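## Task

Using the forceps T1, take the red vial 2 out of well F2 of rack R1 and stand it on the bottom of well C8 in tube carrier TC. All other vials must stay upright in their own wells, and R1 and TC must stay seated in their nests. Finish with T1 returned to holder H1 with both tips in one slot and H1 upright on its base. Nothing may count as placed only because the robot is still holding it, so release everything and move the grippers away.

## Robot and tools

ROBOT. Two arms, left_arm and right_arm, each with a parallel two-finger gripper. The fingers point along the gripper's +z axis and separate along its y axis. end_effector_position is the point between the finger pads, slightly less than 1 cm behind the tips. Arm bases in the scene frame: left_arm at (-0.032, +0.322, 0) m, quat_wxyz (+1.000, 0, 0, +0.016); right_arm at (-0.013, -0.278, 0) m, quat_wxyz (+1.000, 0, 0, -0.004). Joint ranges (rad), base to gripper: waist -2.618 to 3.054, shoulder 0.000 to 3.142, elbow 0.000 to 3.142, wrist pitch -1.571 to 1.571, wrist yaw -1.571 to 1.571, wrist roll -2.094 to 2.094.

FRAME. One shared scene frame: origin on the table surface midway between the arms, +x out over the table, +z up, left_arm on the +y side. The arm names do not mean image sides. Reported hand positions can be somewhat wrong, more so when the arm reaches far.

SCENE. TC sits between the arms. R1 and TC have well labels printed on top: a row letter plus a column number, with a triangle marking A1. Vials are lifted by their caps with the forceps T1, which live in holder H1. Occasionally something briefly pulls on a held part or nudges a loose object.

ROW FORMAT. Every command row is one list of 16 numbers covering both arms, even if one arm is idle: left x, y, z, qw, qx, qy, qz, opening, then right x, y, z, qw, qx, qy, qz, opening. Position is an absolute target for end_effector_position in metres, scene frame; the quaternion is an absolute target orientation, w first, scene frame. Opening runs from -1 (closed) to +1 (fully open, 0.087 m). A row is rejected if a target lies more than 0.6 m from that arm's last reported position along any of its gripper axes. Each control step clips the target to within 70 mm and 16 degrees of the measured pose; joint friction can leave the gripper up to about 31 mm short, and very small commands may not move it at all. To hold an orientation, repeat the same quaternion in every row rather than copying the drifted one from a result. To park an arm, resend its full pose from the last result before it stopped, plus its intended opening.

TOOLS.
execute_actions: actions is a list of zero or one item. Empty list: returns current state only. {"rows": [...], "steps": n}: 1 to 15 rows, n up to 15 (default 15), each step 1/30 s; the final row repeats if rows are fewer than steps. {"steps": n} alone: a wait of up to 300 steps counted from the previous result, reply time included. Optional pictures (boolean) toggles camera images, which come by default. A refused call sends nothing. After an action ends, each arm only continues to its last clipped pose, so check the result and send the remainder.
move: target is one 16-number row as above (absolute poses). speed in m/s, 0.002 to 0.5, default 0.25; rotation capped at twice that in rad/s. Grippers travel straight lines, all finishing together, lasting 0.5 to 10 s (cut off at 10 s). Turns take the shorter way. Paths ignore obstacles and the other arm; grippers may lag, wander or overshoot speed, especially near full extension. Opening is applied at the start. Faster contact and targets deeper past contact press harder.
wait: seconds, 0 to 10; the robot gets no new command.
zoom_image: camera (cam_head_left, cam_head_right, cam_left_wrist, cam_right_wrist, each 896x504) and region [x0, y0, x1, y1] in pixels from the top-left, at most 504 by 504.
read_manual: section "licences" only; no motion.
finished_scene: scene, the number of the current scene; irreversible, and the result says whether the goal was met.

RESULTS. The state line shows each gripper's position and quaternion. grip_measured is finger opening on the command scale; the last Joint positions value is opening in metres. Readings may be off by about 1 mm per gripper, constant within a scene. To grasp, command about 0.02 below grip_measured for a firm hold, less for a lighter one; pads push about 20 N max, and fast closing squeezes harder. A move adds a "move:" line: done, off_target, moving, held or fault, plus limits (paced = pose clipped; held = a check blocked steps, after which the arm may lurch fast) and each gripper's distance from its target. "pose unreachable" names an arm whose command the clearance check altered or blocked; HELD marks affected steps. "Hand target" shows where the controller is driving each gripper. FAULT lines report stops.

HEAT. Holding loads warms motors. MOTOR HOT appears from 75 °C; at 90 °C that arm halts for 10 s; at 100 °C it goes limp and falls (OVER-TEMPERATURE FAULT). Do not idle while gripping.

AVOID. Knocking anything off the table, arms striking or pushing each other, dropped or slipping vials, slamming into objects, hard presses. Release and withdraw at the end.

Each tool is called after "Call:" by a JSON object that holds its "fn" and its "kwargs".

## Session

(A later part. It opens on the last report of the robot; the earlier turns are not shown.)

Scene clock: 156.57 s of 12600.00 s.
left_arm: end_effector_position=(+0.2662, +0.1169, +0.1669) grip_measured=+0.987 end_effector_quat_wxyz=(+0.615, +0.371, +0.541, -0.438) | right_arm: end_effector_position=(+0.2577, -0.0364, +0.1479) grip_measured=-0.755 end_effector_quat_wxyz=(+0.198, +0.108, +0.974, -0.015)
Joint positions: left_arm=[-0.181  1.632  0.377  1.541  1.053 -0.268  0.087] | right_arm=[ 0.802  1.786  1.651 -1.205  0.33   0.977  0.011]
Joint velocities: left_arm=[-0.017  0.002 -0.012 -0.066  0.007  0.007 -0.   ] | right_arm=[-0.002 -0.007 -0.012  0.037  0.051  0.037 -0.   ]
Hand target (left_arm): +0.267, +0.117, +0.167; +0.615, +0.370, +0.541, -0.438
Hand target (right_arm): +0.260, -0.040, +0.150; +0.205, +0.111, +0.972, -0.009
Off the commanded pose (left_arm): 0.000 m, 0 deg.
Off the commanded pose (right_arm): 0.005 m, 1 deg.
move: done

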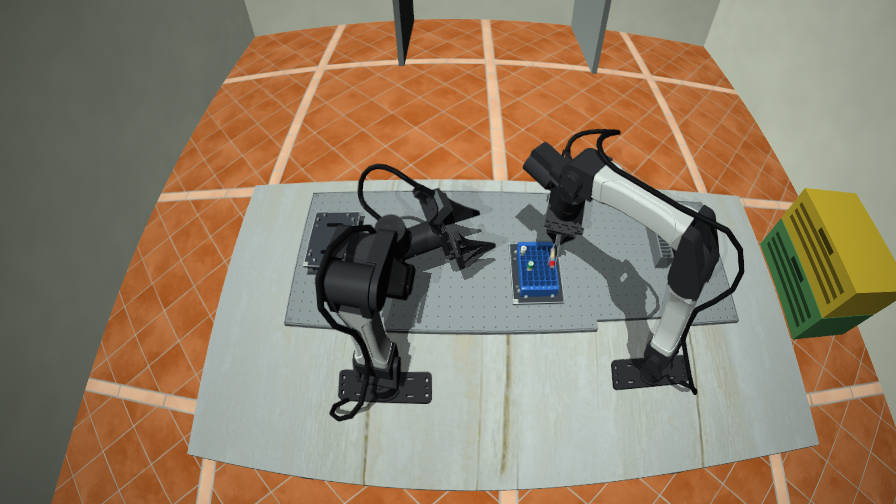

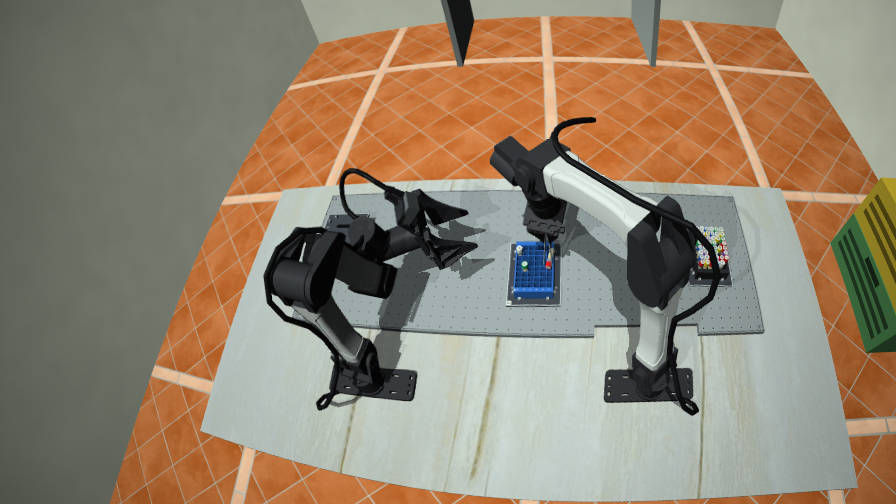

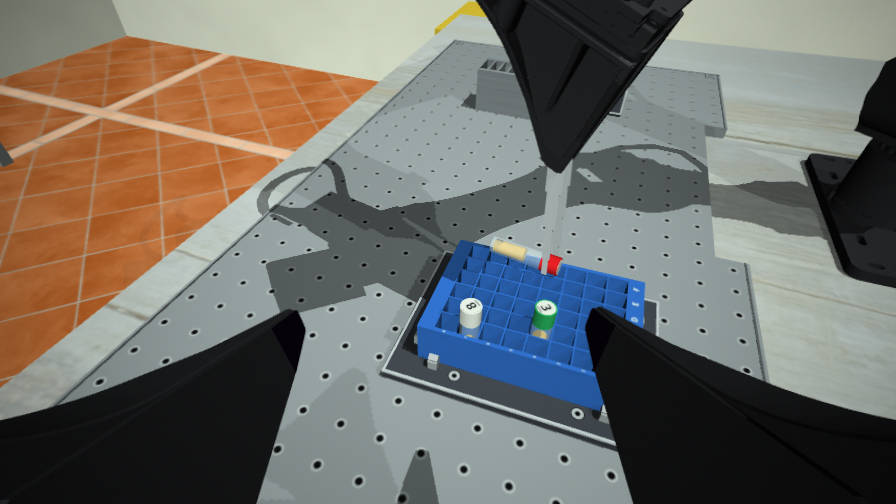

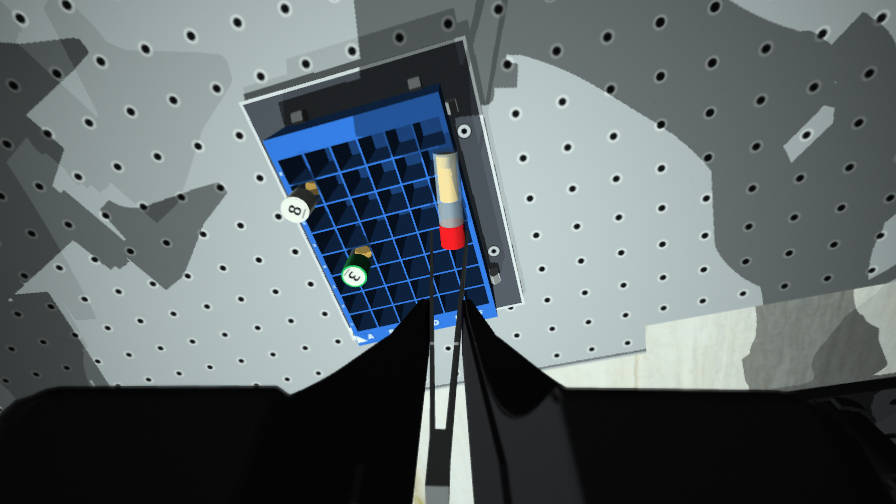

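About 3 mm lower, then close.

Call:
{"fn": "execute_actions", "kwargs": {"actions": [{"rows":[[0.2666,0.117,0.167,0.615,0.37,0.541,-0.438,1,0.260,-0.040,0.148,0.205,0.111,0.972,-0.008,-0.755],[0.2666,0.117,0.167,0.615,0.37,0.541,-0.438,1,0.260,-0.040,0.147,0.205,0.111,0.972,-0.008,-0.755],[0.2666,0.117,0.167,0.615,0.37,0.541,-0.438,1,0.260,-0.040,0.146,0.205,0.111,0.972,-0.008,-0.755]]}], "pictures": false}}

Call:
{"fn": "execute_actions", "kwargs": {"actions": [{"rows":[[0.2666,0.117,0.167,0.615,0.37,0.541,-0.438,1,0.260,-0.040,0.146,0.205,0.111,0.972,-0.008,-0.77],[0.2666,0.117,0.167,0.615,0.37,0.541,-0.438,1,0.260,-0.040,0.146,0.205,0.111,0.972,-0.008,-0.78],[0.2666,0.117,0.167,0.615,0.37,0.541,-0.438,1,0.260,-0.040,0.146,0.205,0.111,0.972,-0.008,-0.79],[0.2666,0.117,0.167,0.615,0.37,0.541,-0.438,1,0.260,-0.040,0.146,0.205,0.111,0.972,-0.008,-0.80],[0.2666,0.117,0.167,0.615,0.37,0.541,-0.438,1,0.260,-0.040,0.146,0.205,0.111,0.972,-0.008,-0.81],[0.2666,0.117,0.167,0.615,0.37,0.541,-0.438,1,0.260,-0.040,0.146,0.205,0.111,0.972,-0.008,-0.82]]}]}}

Call:
{"fn": "zoom_image", "kwargs": {"camera": "cam_left_wrist", "region": [470, 180, 620, 330]}}

Scene clock: 159.57 s of 12600.00 s.
left_arm: end_effector_position=(+0.2662, +0.1169, +0.1669) grip_measured=+0.987 end_effector_quat_wxyz=(+0.615, +0.371, +0.541, -0.438) | right_arm: end_effector_position=(+0.2577, -0.0364, +0.1435) grip_measured=-0.755 end_effector_quat_wxyz=(+0.198, +0.108, +0.974, -0.015)
Joint positions: left_arm=[-0.181  1.632  0.377  1.541  1.053 -0.268  0.087] | right_arm=[ 0.802  1.783  1.63  -1.186  0.33   0.977  0.011]
Joint velocities: left_arm=[ 0.002 -0.007 -0.007  0.051  0.066 -0.007 -0.   ] | right_arm=[-0.002 -0.007 -0.007  0.051  0.037 -0.022  0.   ]
Hand target (left_arm): +0.267, +0.117, +0.167; +0.615, +0.370, +0.541, -0.438
Hand target (right_arm): +0.260, -0.040, +0.146; +0.205, +0.111, +0.972, -0.008
Off the commanded pose (left_arm): 0.000 m, 0 deg.
Off the commanded pose (right_arm): 0.005 m, 1 deg.
Steps of this call (steps 1 to 75: nothing new was sent; steps 76 to 90: all 15 steps of this action). Readings (end_effector_position):
76: left_arm (+0.2662, +0.1169, +0.1669) | right_arm (+0.2583, -0.0358, +0.1477)
77: left_arm (+0.2662, +0.1169, +0.1669) | right_arm (+0.2583, -0.0359, +0.1471)
79: left_arm (+0.2662, +0.1169, +0.1669) | right_arm (+0.2575, -0.0367, +0.1451)
83: left_arm (+0.2662, +0.1169, +0.1669) | right_arm (+0.2570, -0.0372, +0.1434)
90: the state above

Scene clock: 160.07 s of 12600.00 s.
left_arm: end_effector_position=(+0.2662, +0.1169, +0.1669) grip_measured=+0.987 end_effector_quat_wxyz=(+0.615, +0.371, +0.541, -0.438) | right_arm: end_effector_position=(+0.2578, -0.0364, +0.1435) grip_measured=-0.818 end_effector_quat_wxyz=(+0.199, +0.108, +0.974, -0.015)
Joint positions: left_arm=[-0.181  1.632  0.377  1.541  1.053 -0.268  0.087] | right_arm=[ 0.802  1.783  1.63  -1.185  0.33   0.977  0.008]
Joint velocities: left_arm=[ 0.002  0.002 -0.027 -0.022  0.037 -0.081 -0.   ] | right_arm=[ 0.002 -0.002  0.007  0.022  0.037  0.022  0.   ]
Hand target (left_arm): +0.267, +0.117, +0.167; +0.615, +0.370, +0.541, -0.438
Hand target (right_arm): +0.260, -0.040, +0.146; +0.205, +0.111, +0.972, -0.009
Off the commanded pose (left_arm): 0.000 m, 0 deg.
Off the commanded pose (right_arm): 0.005 m, 1 deg.
Steps of this call (steps 1 to 15: all 15 steps of this action). Readings (end_effector_position):
1: left_arm (+0.2662, +0.1169, +0.1669) | right_arm (+0.2577, -0.0364, +0.1435)
2: left_arm (+0.2662, +0.1169, +0.1669) | right_arm (+0.2578, -0.0364, +0.1435)
4: left_arm (+0.2662, +0.1169, +0.1669) | right_arm (+0.2578, -0.0364, +0.1435)
8: left_arm (+0.2662, +0.1169, +0.1669) | right_arm (+0.2578, -0.0364, +0.1435)
15: the state above

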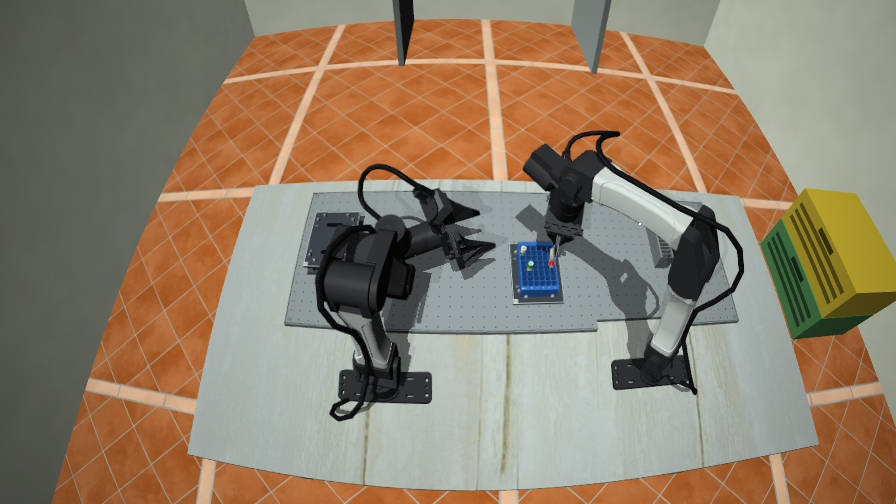

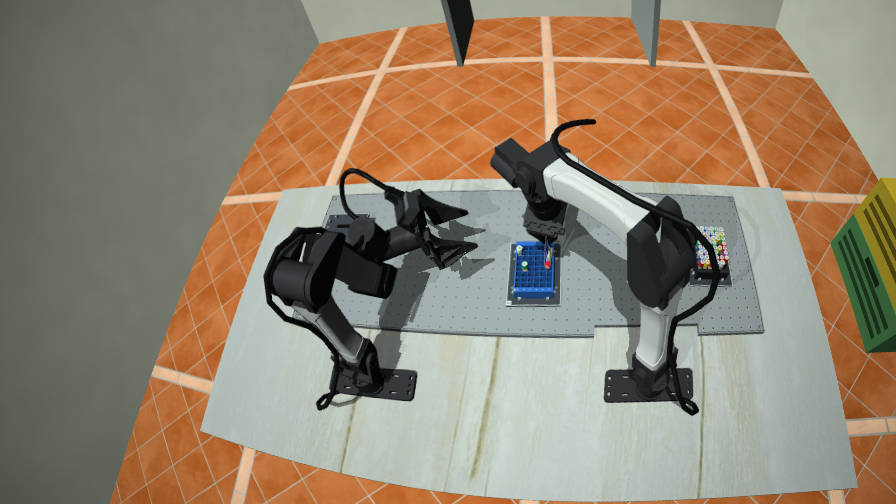

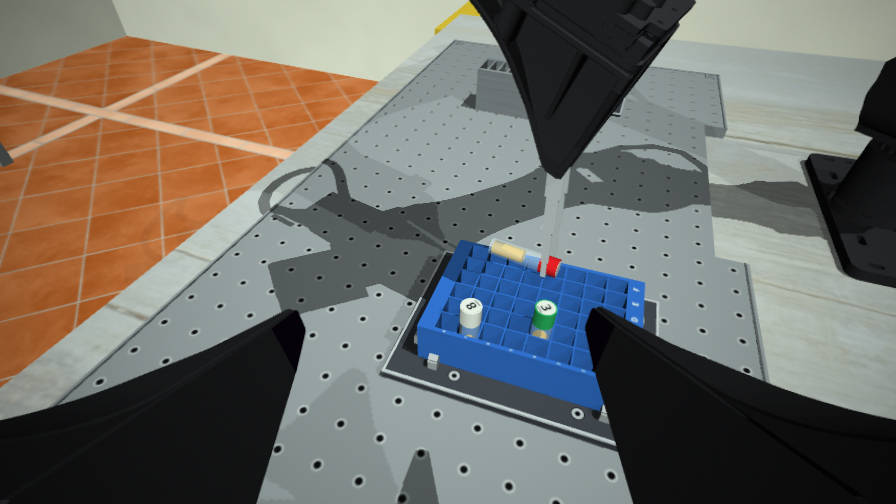

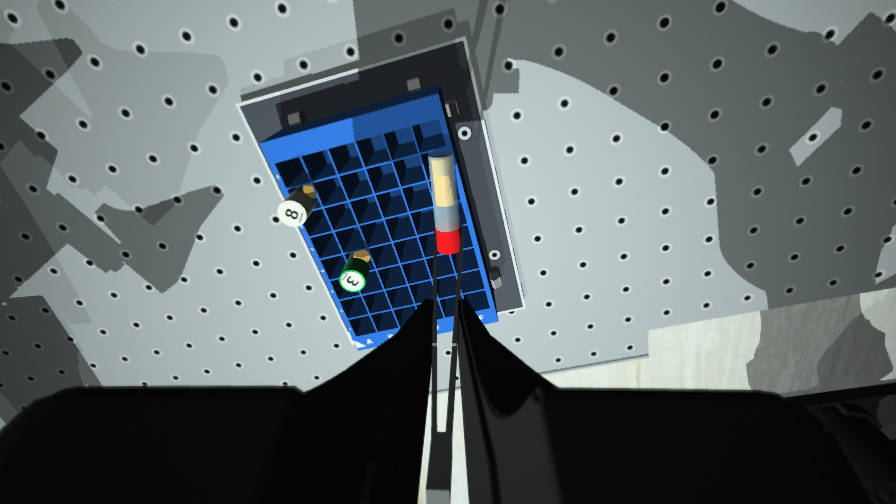

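Region (470, 180, 620, 330) of cam_left_wrist's 896x504 image, scaled by 3.360, with more detail than that image has.

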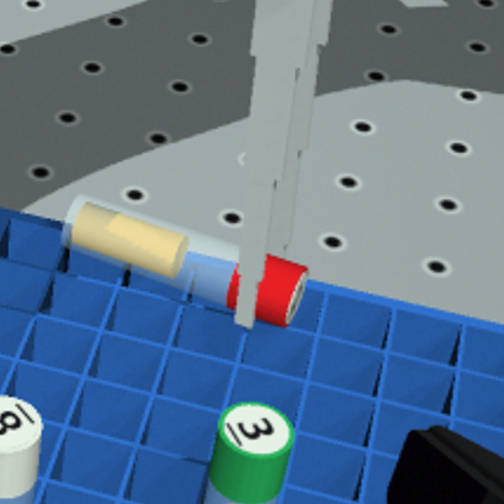

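Call:
{"fn": "execute_actions", "kwargs": {"actions": []}}

Scene clock: 162.63 s of 12600.00 s.
left_arm: end_effector_position=(+0.2662, +0.1169, +0.1669) grip_measured=+0.987 end_effector_quat_wxyz=(+0.615, +0.371, +0.541, -0.438) | right_arm: end_effector_position=(+0.2578, -0.0364, +0.1435) grip_measured=-0.818 end_effector_quat_wxyz=(+0.199, +0.108, +0.974, -0.015)
Joint positions: left_arm=[-0.181  1.632  0.377  1.541  1.053 -0.268  0.087] | right_arm=[ 0.802  1.783  1.63  -1.185  0.33   0.977  0.008]
Joint velocities: left_arm=[ 0.002 -0.007  0.007 -0.007 -0.007 -0.051 -0.   ] | right_arm=[-0.002 -0.007 -0.007  0.022  0.051  0.022 -0.   ]
Hand target (left_arm): +0.267, +0.117, +0.167; +0.615, +0.370, +0.541, -0.438
Hand target (right_arm): +0.260, -0.040, +0.146; +0.205, +0.111, +0.972, -0.009
Off the commanded pose (left_arm): 0.000 m, 0 deg.
Off the commanded pose (right_arm): 0.005 m, 1 deg.
Steps of this call (steps 1 to 77: nothing new was sent). Readings (end_effector_position):
1: left_arm (+0.2662, +0.1169, +0.1669) | right_arm (+0.2578, -0.0364, +0.1435)
2: left_arm (+0.2662, +0.1169, +0.1669) | right_arm (+0.2578, -0.0364, +0.1435)
4: left_arm (+0.2662, +0.1169, +0.1669) | right_arm (+0.2578, -0.0364, +0.1435)
8: left_arm (+0.2662, +0.1169, +0.1669) | right_arm (+0.2578, -0.0364, +0.1435)
77: the state above

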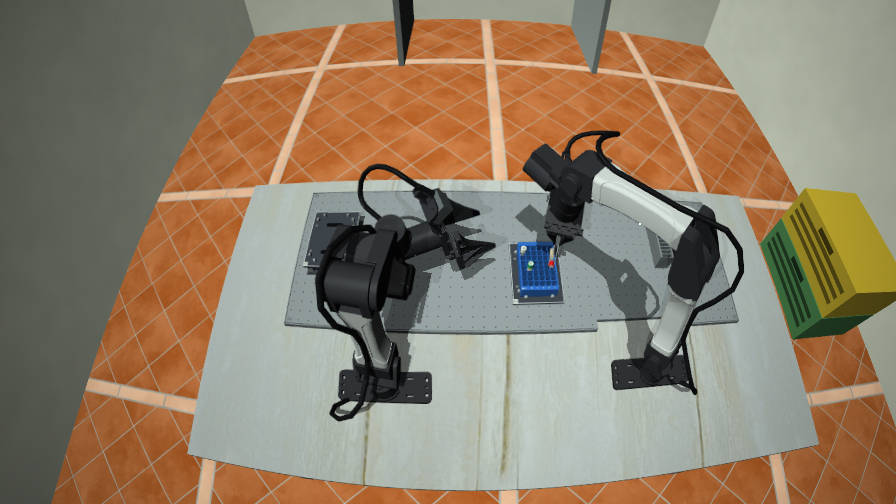

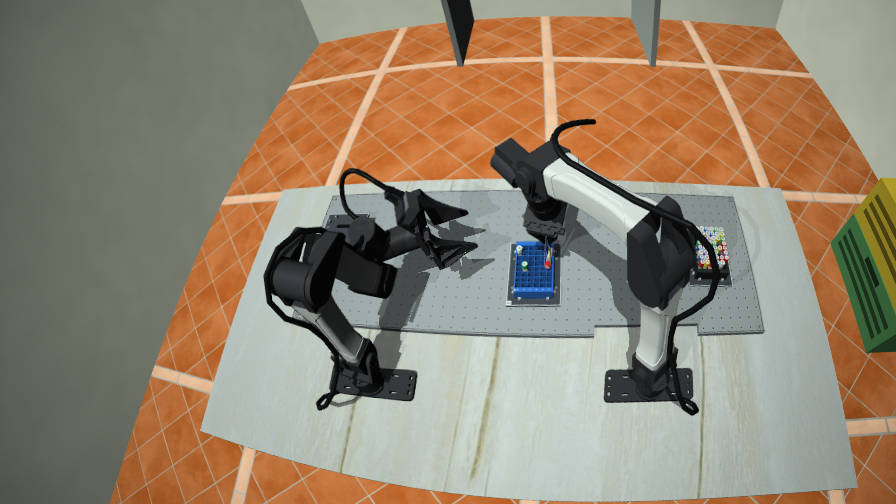

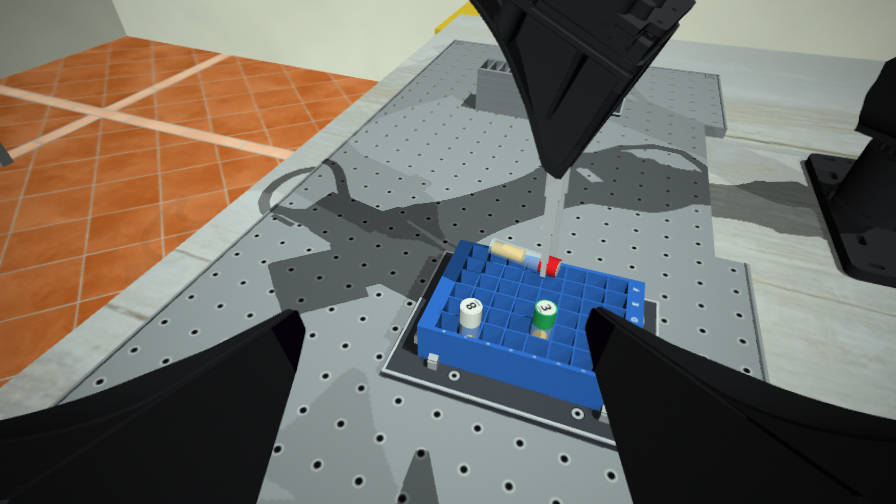

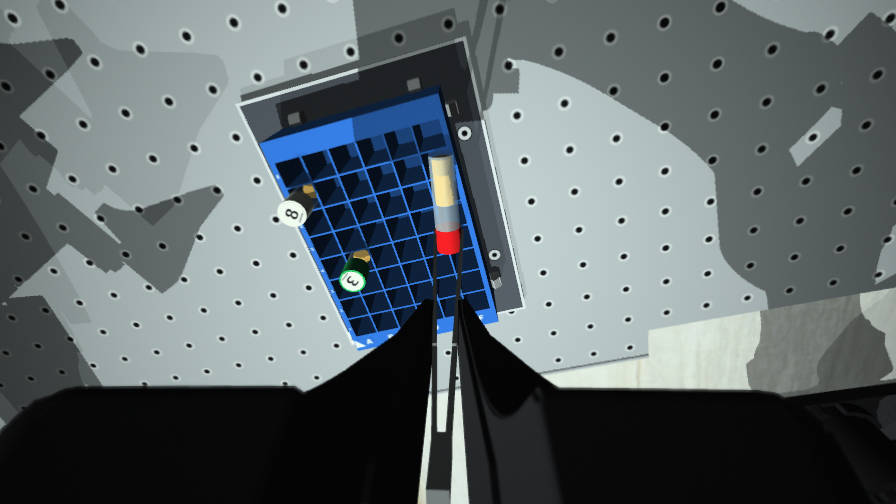

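Call:
{"fn": "move", "kwargs": {"target": [0.2666,0.117,0.167,0.615,0.37,0.541,-0.438,1,0.262,-0.03,0.17,0.205,0.111,0.972,-0.008,-0.82], "speed": 0.015}}

Scene clock: 165.63 s of 12600.00 s.
left_arm: end_effector_position=(+0.2662, +0.1169, +0.1669) grip_measured=+0.987 end_effector_quat_wxyz=(+0.615, +0.371, +0.541, -0.438) | right_arm: end_effector_position=(+0.2608, -0.0332, +0.1671) grip_measured=-0.818 end_effector_quat_wxyz=(+0.204, +0.110, +0.973, -0.008)
Joint positions: left_arm=[-0.181  1.632  0.377  1.541  1.053 -0.268  0.087] | right_arm=[ 0.802  1.795  1.736 -1.262  0.33   0.979  0.008]
Joint velocities: left_arm=[0.002 0.012 0.012 0.037 0.037 0.037 0.   ] | right_arm=[ 0.002 -0.002  0.017  0.007  0.007 -0.022  0.   ]
Hand target (left_arm): +0.267, +0.117, +0.167; +0.615, +0.370, +0.541, -0.438
Hand target (right_arm): +0.262, -0.030, +0.170; +0.205, +0.111, +0.972, -0.008
Off the commanded pose (left_arm): 0.000 m, 0 deg.
Off the commanded pose (right_arm): 0.005 m, 0 deg.
move: done

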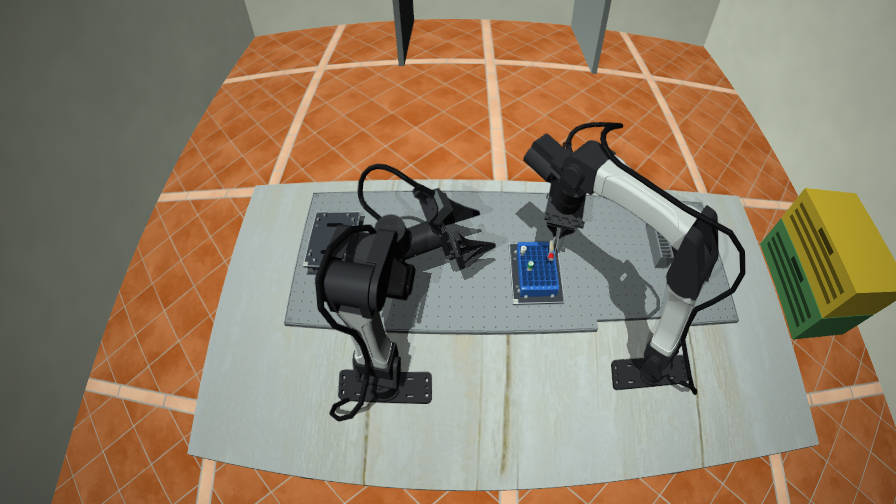

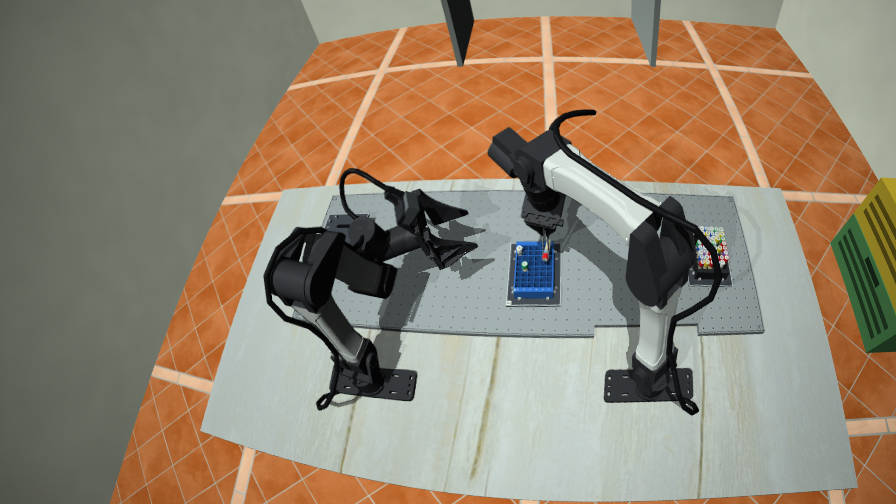

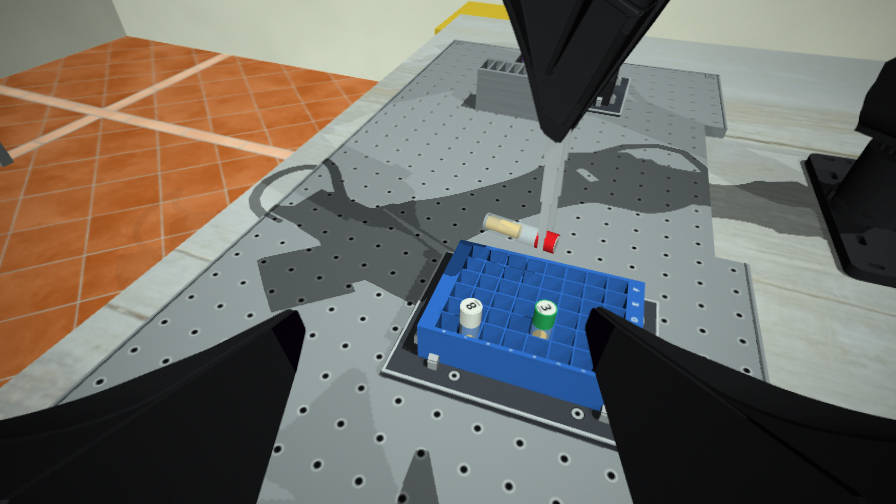

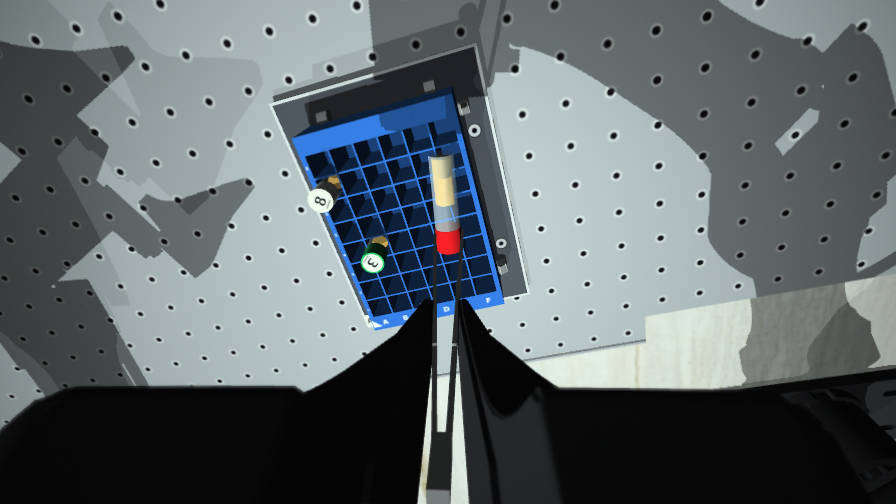

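Call:
{"fn": "move", "kwargs": {"target": [0.2666,0.117,0.167,0.615,0.37,0.541,-0.438,1,0.284,0.008,0.17,0.205,0,0.979,0,-0.82], "speed": 0.04}}

Call:
{"fn": "execute_actions", "kwargs": {"actions": [{"rows":[[0.2666,0.117,0.167,0.615,0.37,0.541,-0.438,1,0.284,0.008,0.17,0.205,0,0.979,0,-0.812]]}]}}

Scene clock: 169.90 s of 12600.00 s.
left_arm: end_effector_position=(+0.2662, +0.1169, +0.1669) grip_measured=+0.987 end_effector_quat_wxyz=(+0.615, +0.371, +0.541, -0.438) | right_arm: end_effector_position=(+0.2865, +0.0025, +0.1683) grip_measured=-0.818 end_effector_quat_wxyz=(+0.210, +0.011, +0.978, -0.003)
Joint positions: left_arm=[-0.181  1.632  0.377  1.541  1.053 -0.268  0.087] | right_arm=[ 0.822  1.96   1.955 -1.274  0.311  0.792  0.008]
Joint velocities: left_arm=[-0.007 -0.017  0.007 -0.022 -0.051  0.051  0.   ] | right_arm=[ 0.007  0.007  0.007 -0.095 -0.037  0.007  0.   ]
Hand target (left_arm): +0.267, +0.117, +0.167; +0.615, +0.370, +0.541, -0.438
Hand target (right_arm): +0.283, +0.008, +0.170; +0.205, +0.000, +0.979, +0.001
Off the commanded pose (left_arm): 0.000 m, 0 deg.
Off the commanded pose (right_arm): 0.006 m, 1 deg.
move: done

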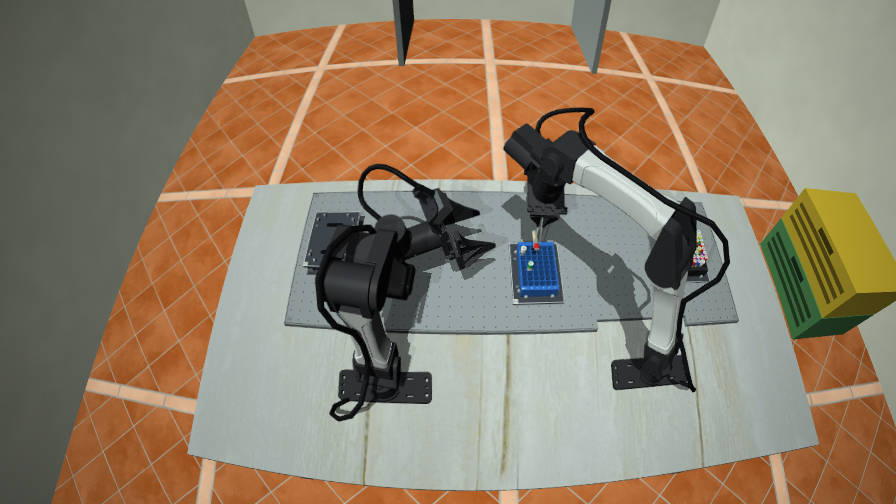

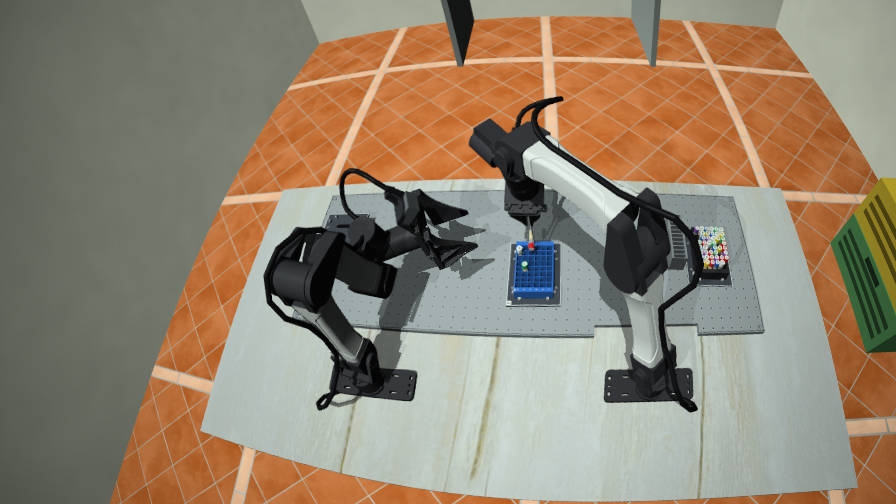

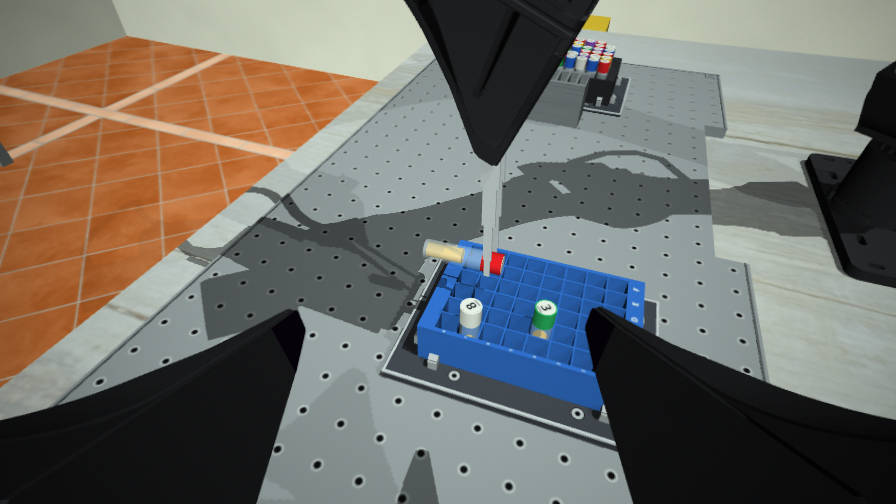

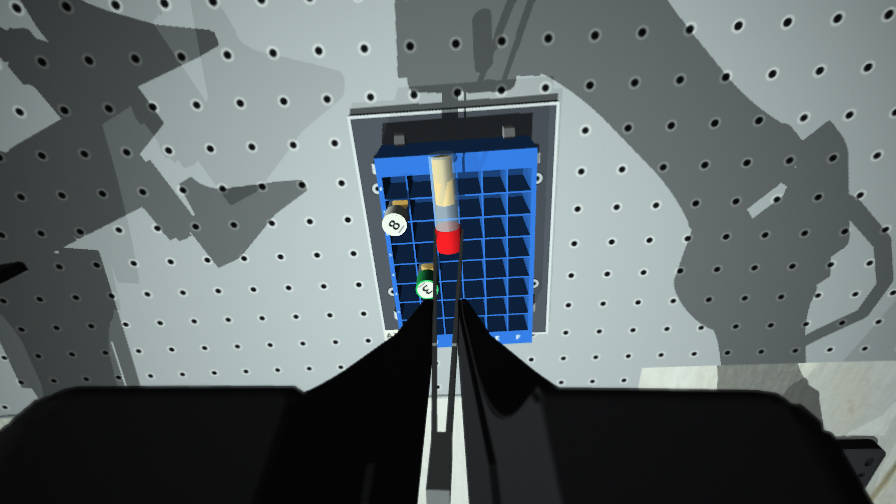

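Scene clock: 170.40 s of 12600.00 s.
left_arm: end_effector_position=(+0.2662, +0.1169, +0.1669) grip_measured=+0.987 end_effector_quat_wxyz=(+0.615, +0.371, +0.541, -0.438) | right_arm: end_effector_position=(+0.2862, +0.0023, +0.1683) grip_measured=-0.811 end_effector_quat_wxyz=(+0.209, +0.009, +0.978, -0.004)
Joint positions: left_arm=[-0.181  1.632  0.377  1.541  1.053 -0.268  0.087] | right_arm=[ 0.822  1.96   1.955 -1.275  0.31   0.787  0.008]
Joint velocities: left_arm=[-0.007 -0.002 -0.012 -0.037  0.007 -0.022 -0.001] | right_arm=[ 0.002 -0.012 -0.022  0.037 -0.022 -0.007 -0.   ]
Hand target (left_arm): +0.267, +0.117, +0.167; +0.615, +0.370, +0.541, -0.438
Hand target (right_arm): +0.284, +0.008, +0.170; +0.205, -0.000, +0.979, +0.000
Off the commanded pose (left_arm): 0.000 m, 0 deg.
Off the commanded pose (right_arm): 0.006 m, 1 deg.
Steps of this call (steps 1 to 15: all 15 steps of this action). Readings (end_effector_position):
1: left_arm (+0.2662, +0.1169, +0.1669) | right_arm (+0.2864, +0.0024, +0.1683)
2: left_arm (+0.2662, +0.1169, +0.1669) | right_arm (+0.2863, +0.0024, +0.1683)
4: left_arm (+0.2662, +0.1169, +0.1669) | right_arm (+0.2863, +0.0023, +0.1683)
8: left_arm (+0.2662, +0.1169, +0.1669) | right_arm (+0.2862, +0.0023, +0.1683)
15: the state above

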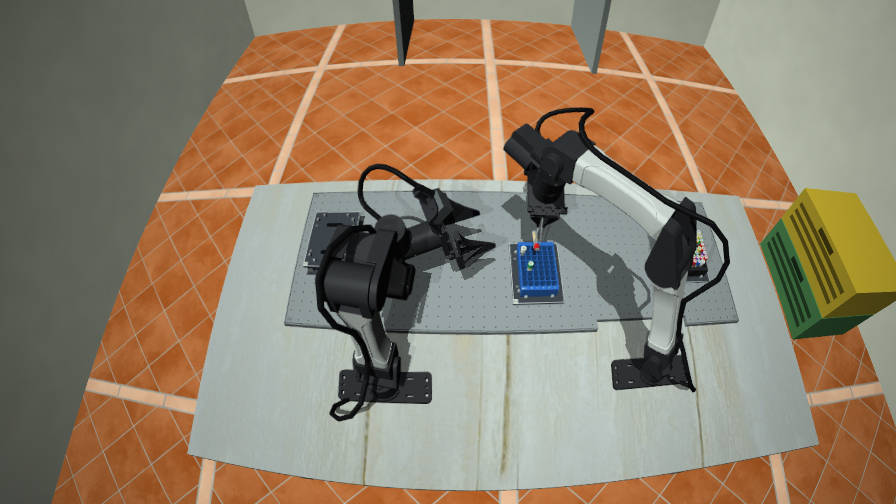

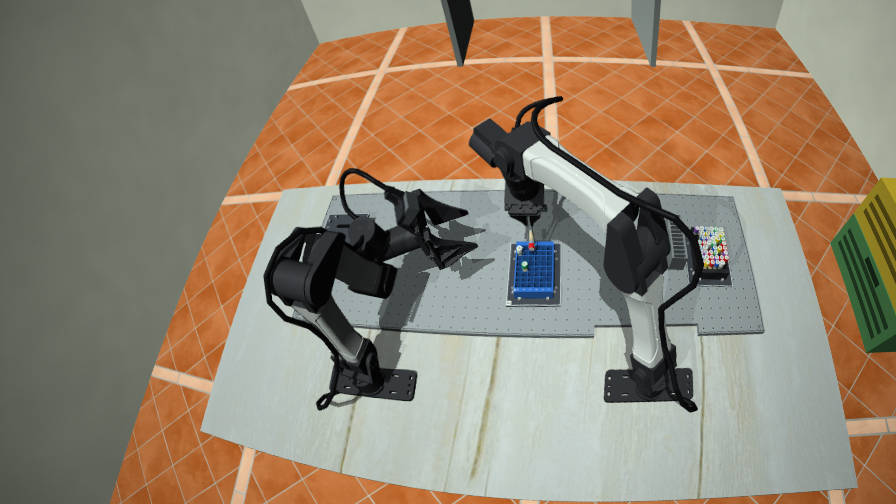

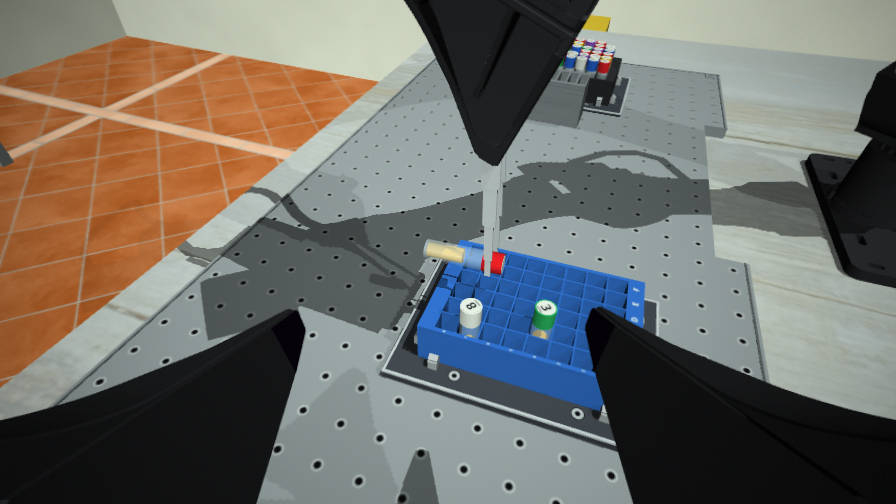

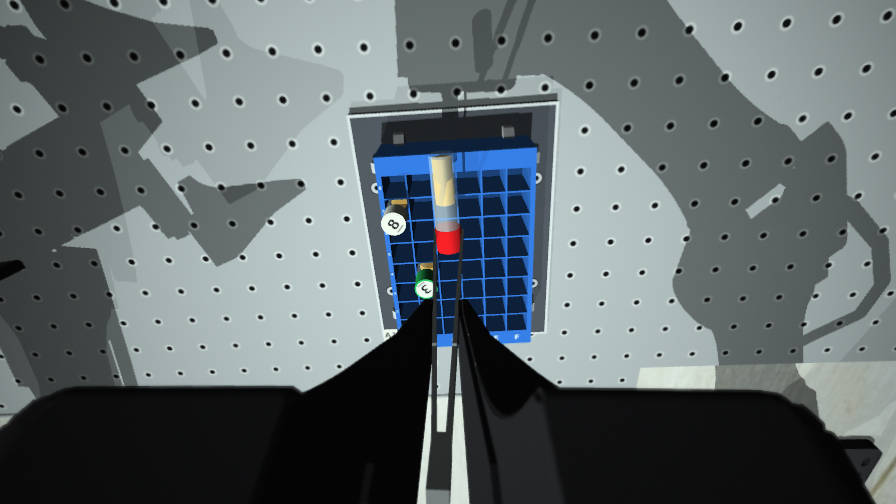

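Call:
{"fn": "execute_actions", "kwargs": {"actions": [{"rows":[[0.2666,0.117,0.167,0.615,0.37,0.541,-0.438,1,0.284,0.008,0.17,0.205,0,0.979,0,-0.807]]}]}}

Scene clock: 171.43 s of 12600.00 s.
left_arm: end_effector_position=(+0.2662, +0.1169, +0.1669) grip_measured=+0.987 end_effector_quat_wxyz=(+0.615, +0.371, +0.541, -0.438) | right_arm: end_effector_position=(+0.2862, +0.0022, +0.1683) grip_measured=-0.806 end_effector_quat_wxyz=(+0.209, +0.009, +0.978, -0.004)
Joint positions: left_arm=[-0.181  1.632  0.377  1.541  1.053 -0.268  0.087] | right_arm=[ 0.822  1.96   1.955 -1.275  0.31   0.787  0.008]
Joint velocities: left_arm=[ 0.002 -0.002 -0.012  0.022 -0.007  0.095 -0.   ] | right_arm=[-0.012  0.002  0.002  0.007 -0.066  0.022 -0.   ]
Hand target (left_arm): +0.267, +0.117, +0.167; +0.615, +0.370, +0.541, -0.438
Hand target (right_arm): +0.284, +0.008, +0.170; +0.205, +0.000, +0.979, +0.000
Off the commanded pose (left_arm): 0.000 m, 0 deg.
Off the commanded pose (right_arm): 0.006 m, 1 deg.
Steps of this call (steps 1 to 16: nothing new was sent; steps 17 to 31: all 15 steps of this action). Readings (end_effector_position):
17: left_arm (+0.2662, +0.1169, +0.1669) | right_arm (+0.2862, +0.0022, +0.1683)
18: left_arm (+0.2662, +0.1169, +0.1669) | right_arm (+0.2862, +0.0022, +0.1683)
20: left_arm (+0.2662, +0.1169, +0.1669) | right_arm (+0.2862, +0.0022, +0.1683)
24: left_arm (+0.2662, +0.1169, +0.1669) | right_arm (+0.2862, +0.0022, +0.1683)
31: the state above

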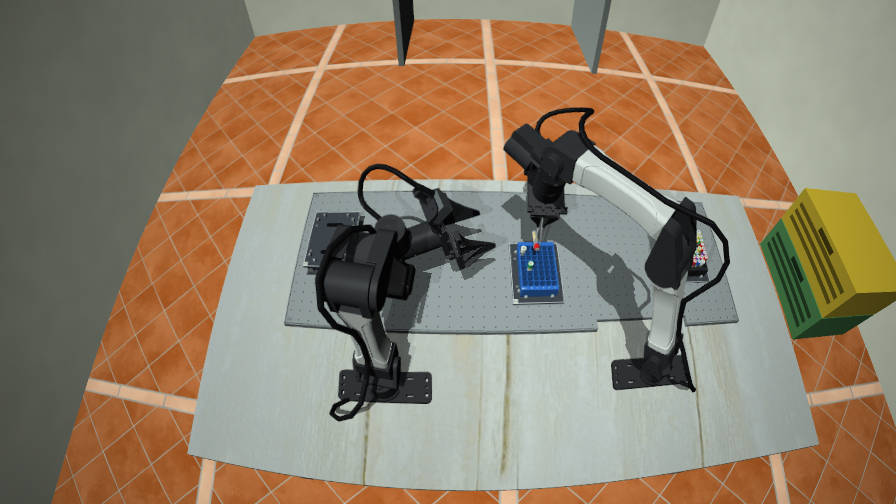

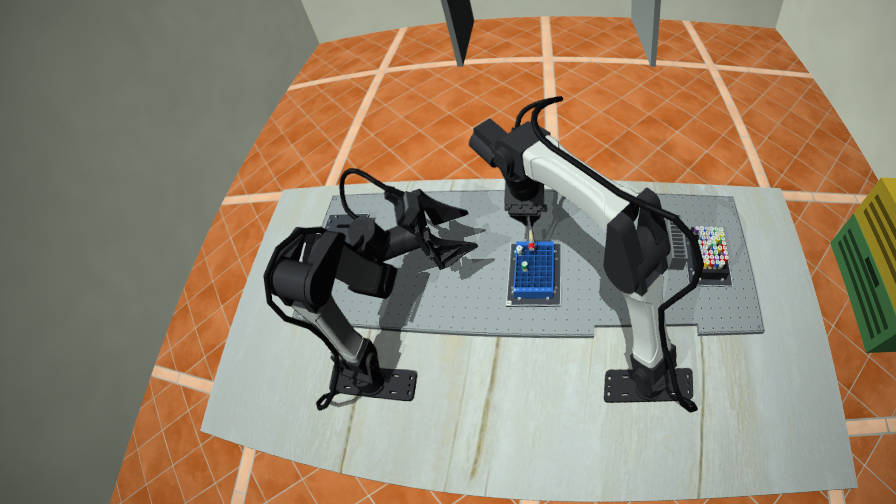

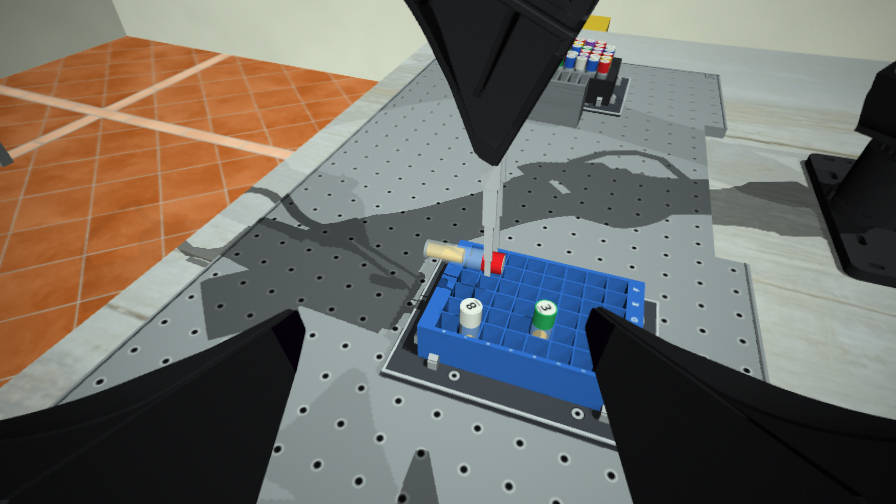

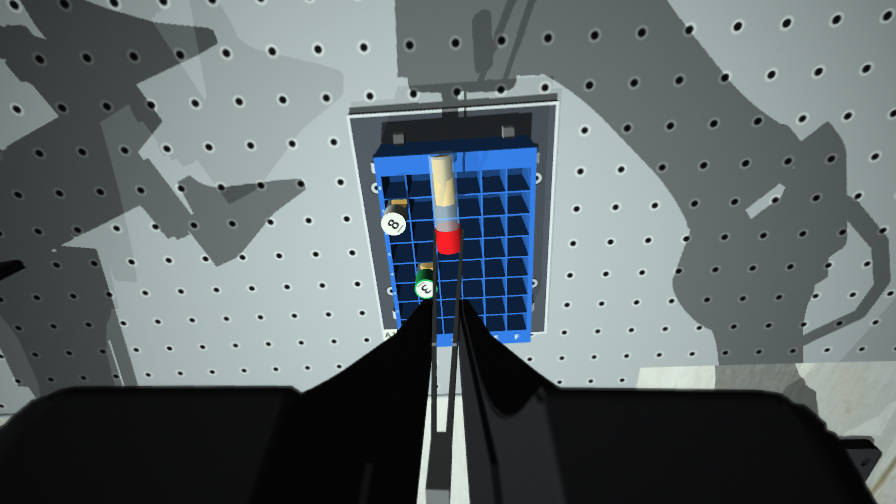

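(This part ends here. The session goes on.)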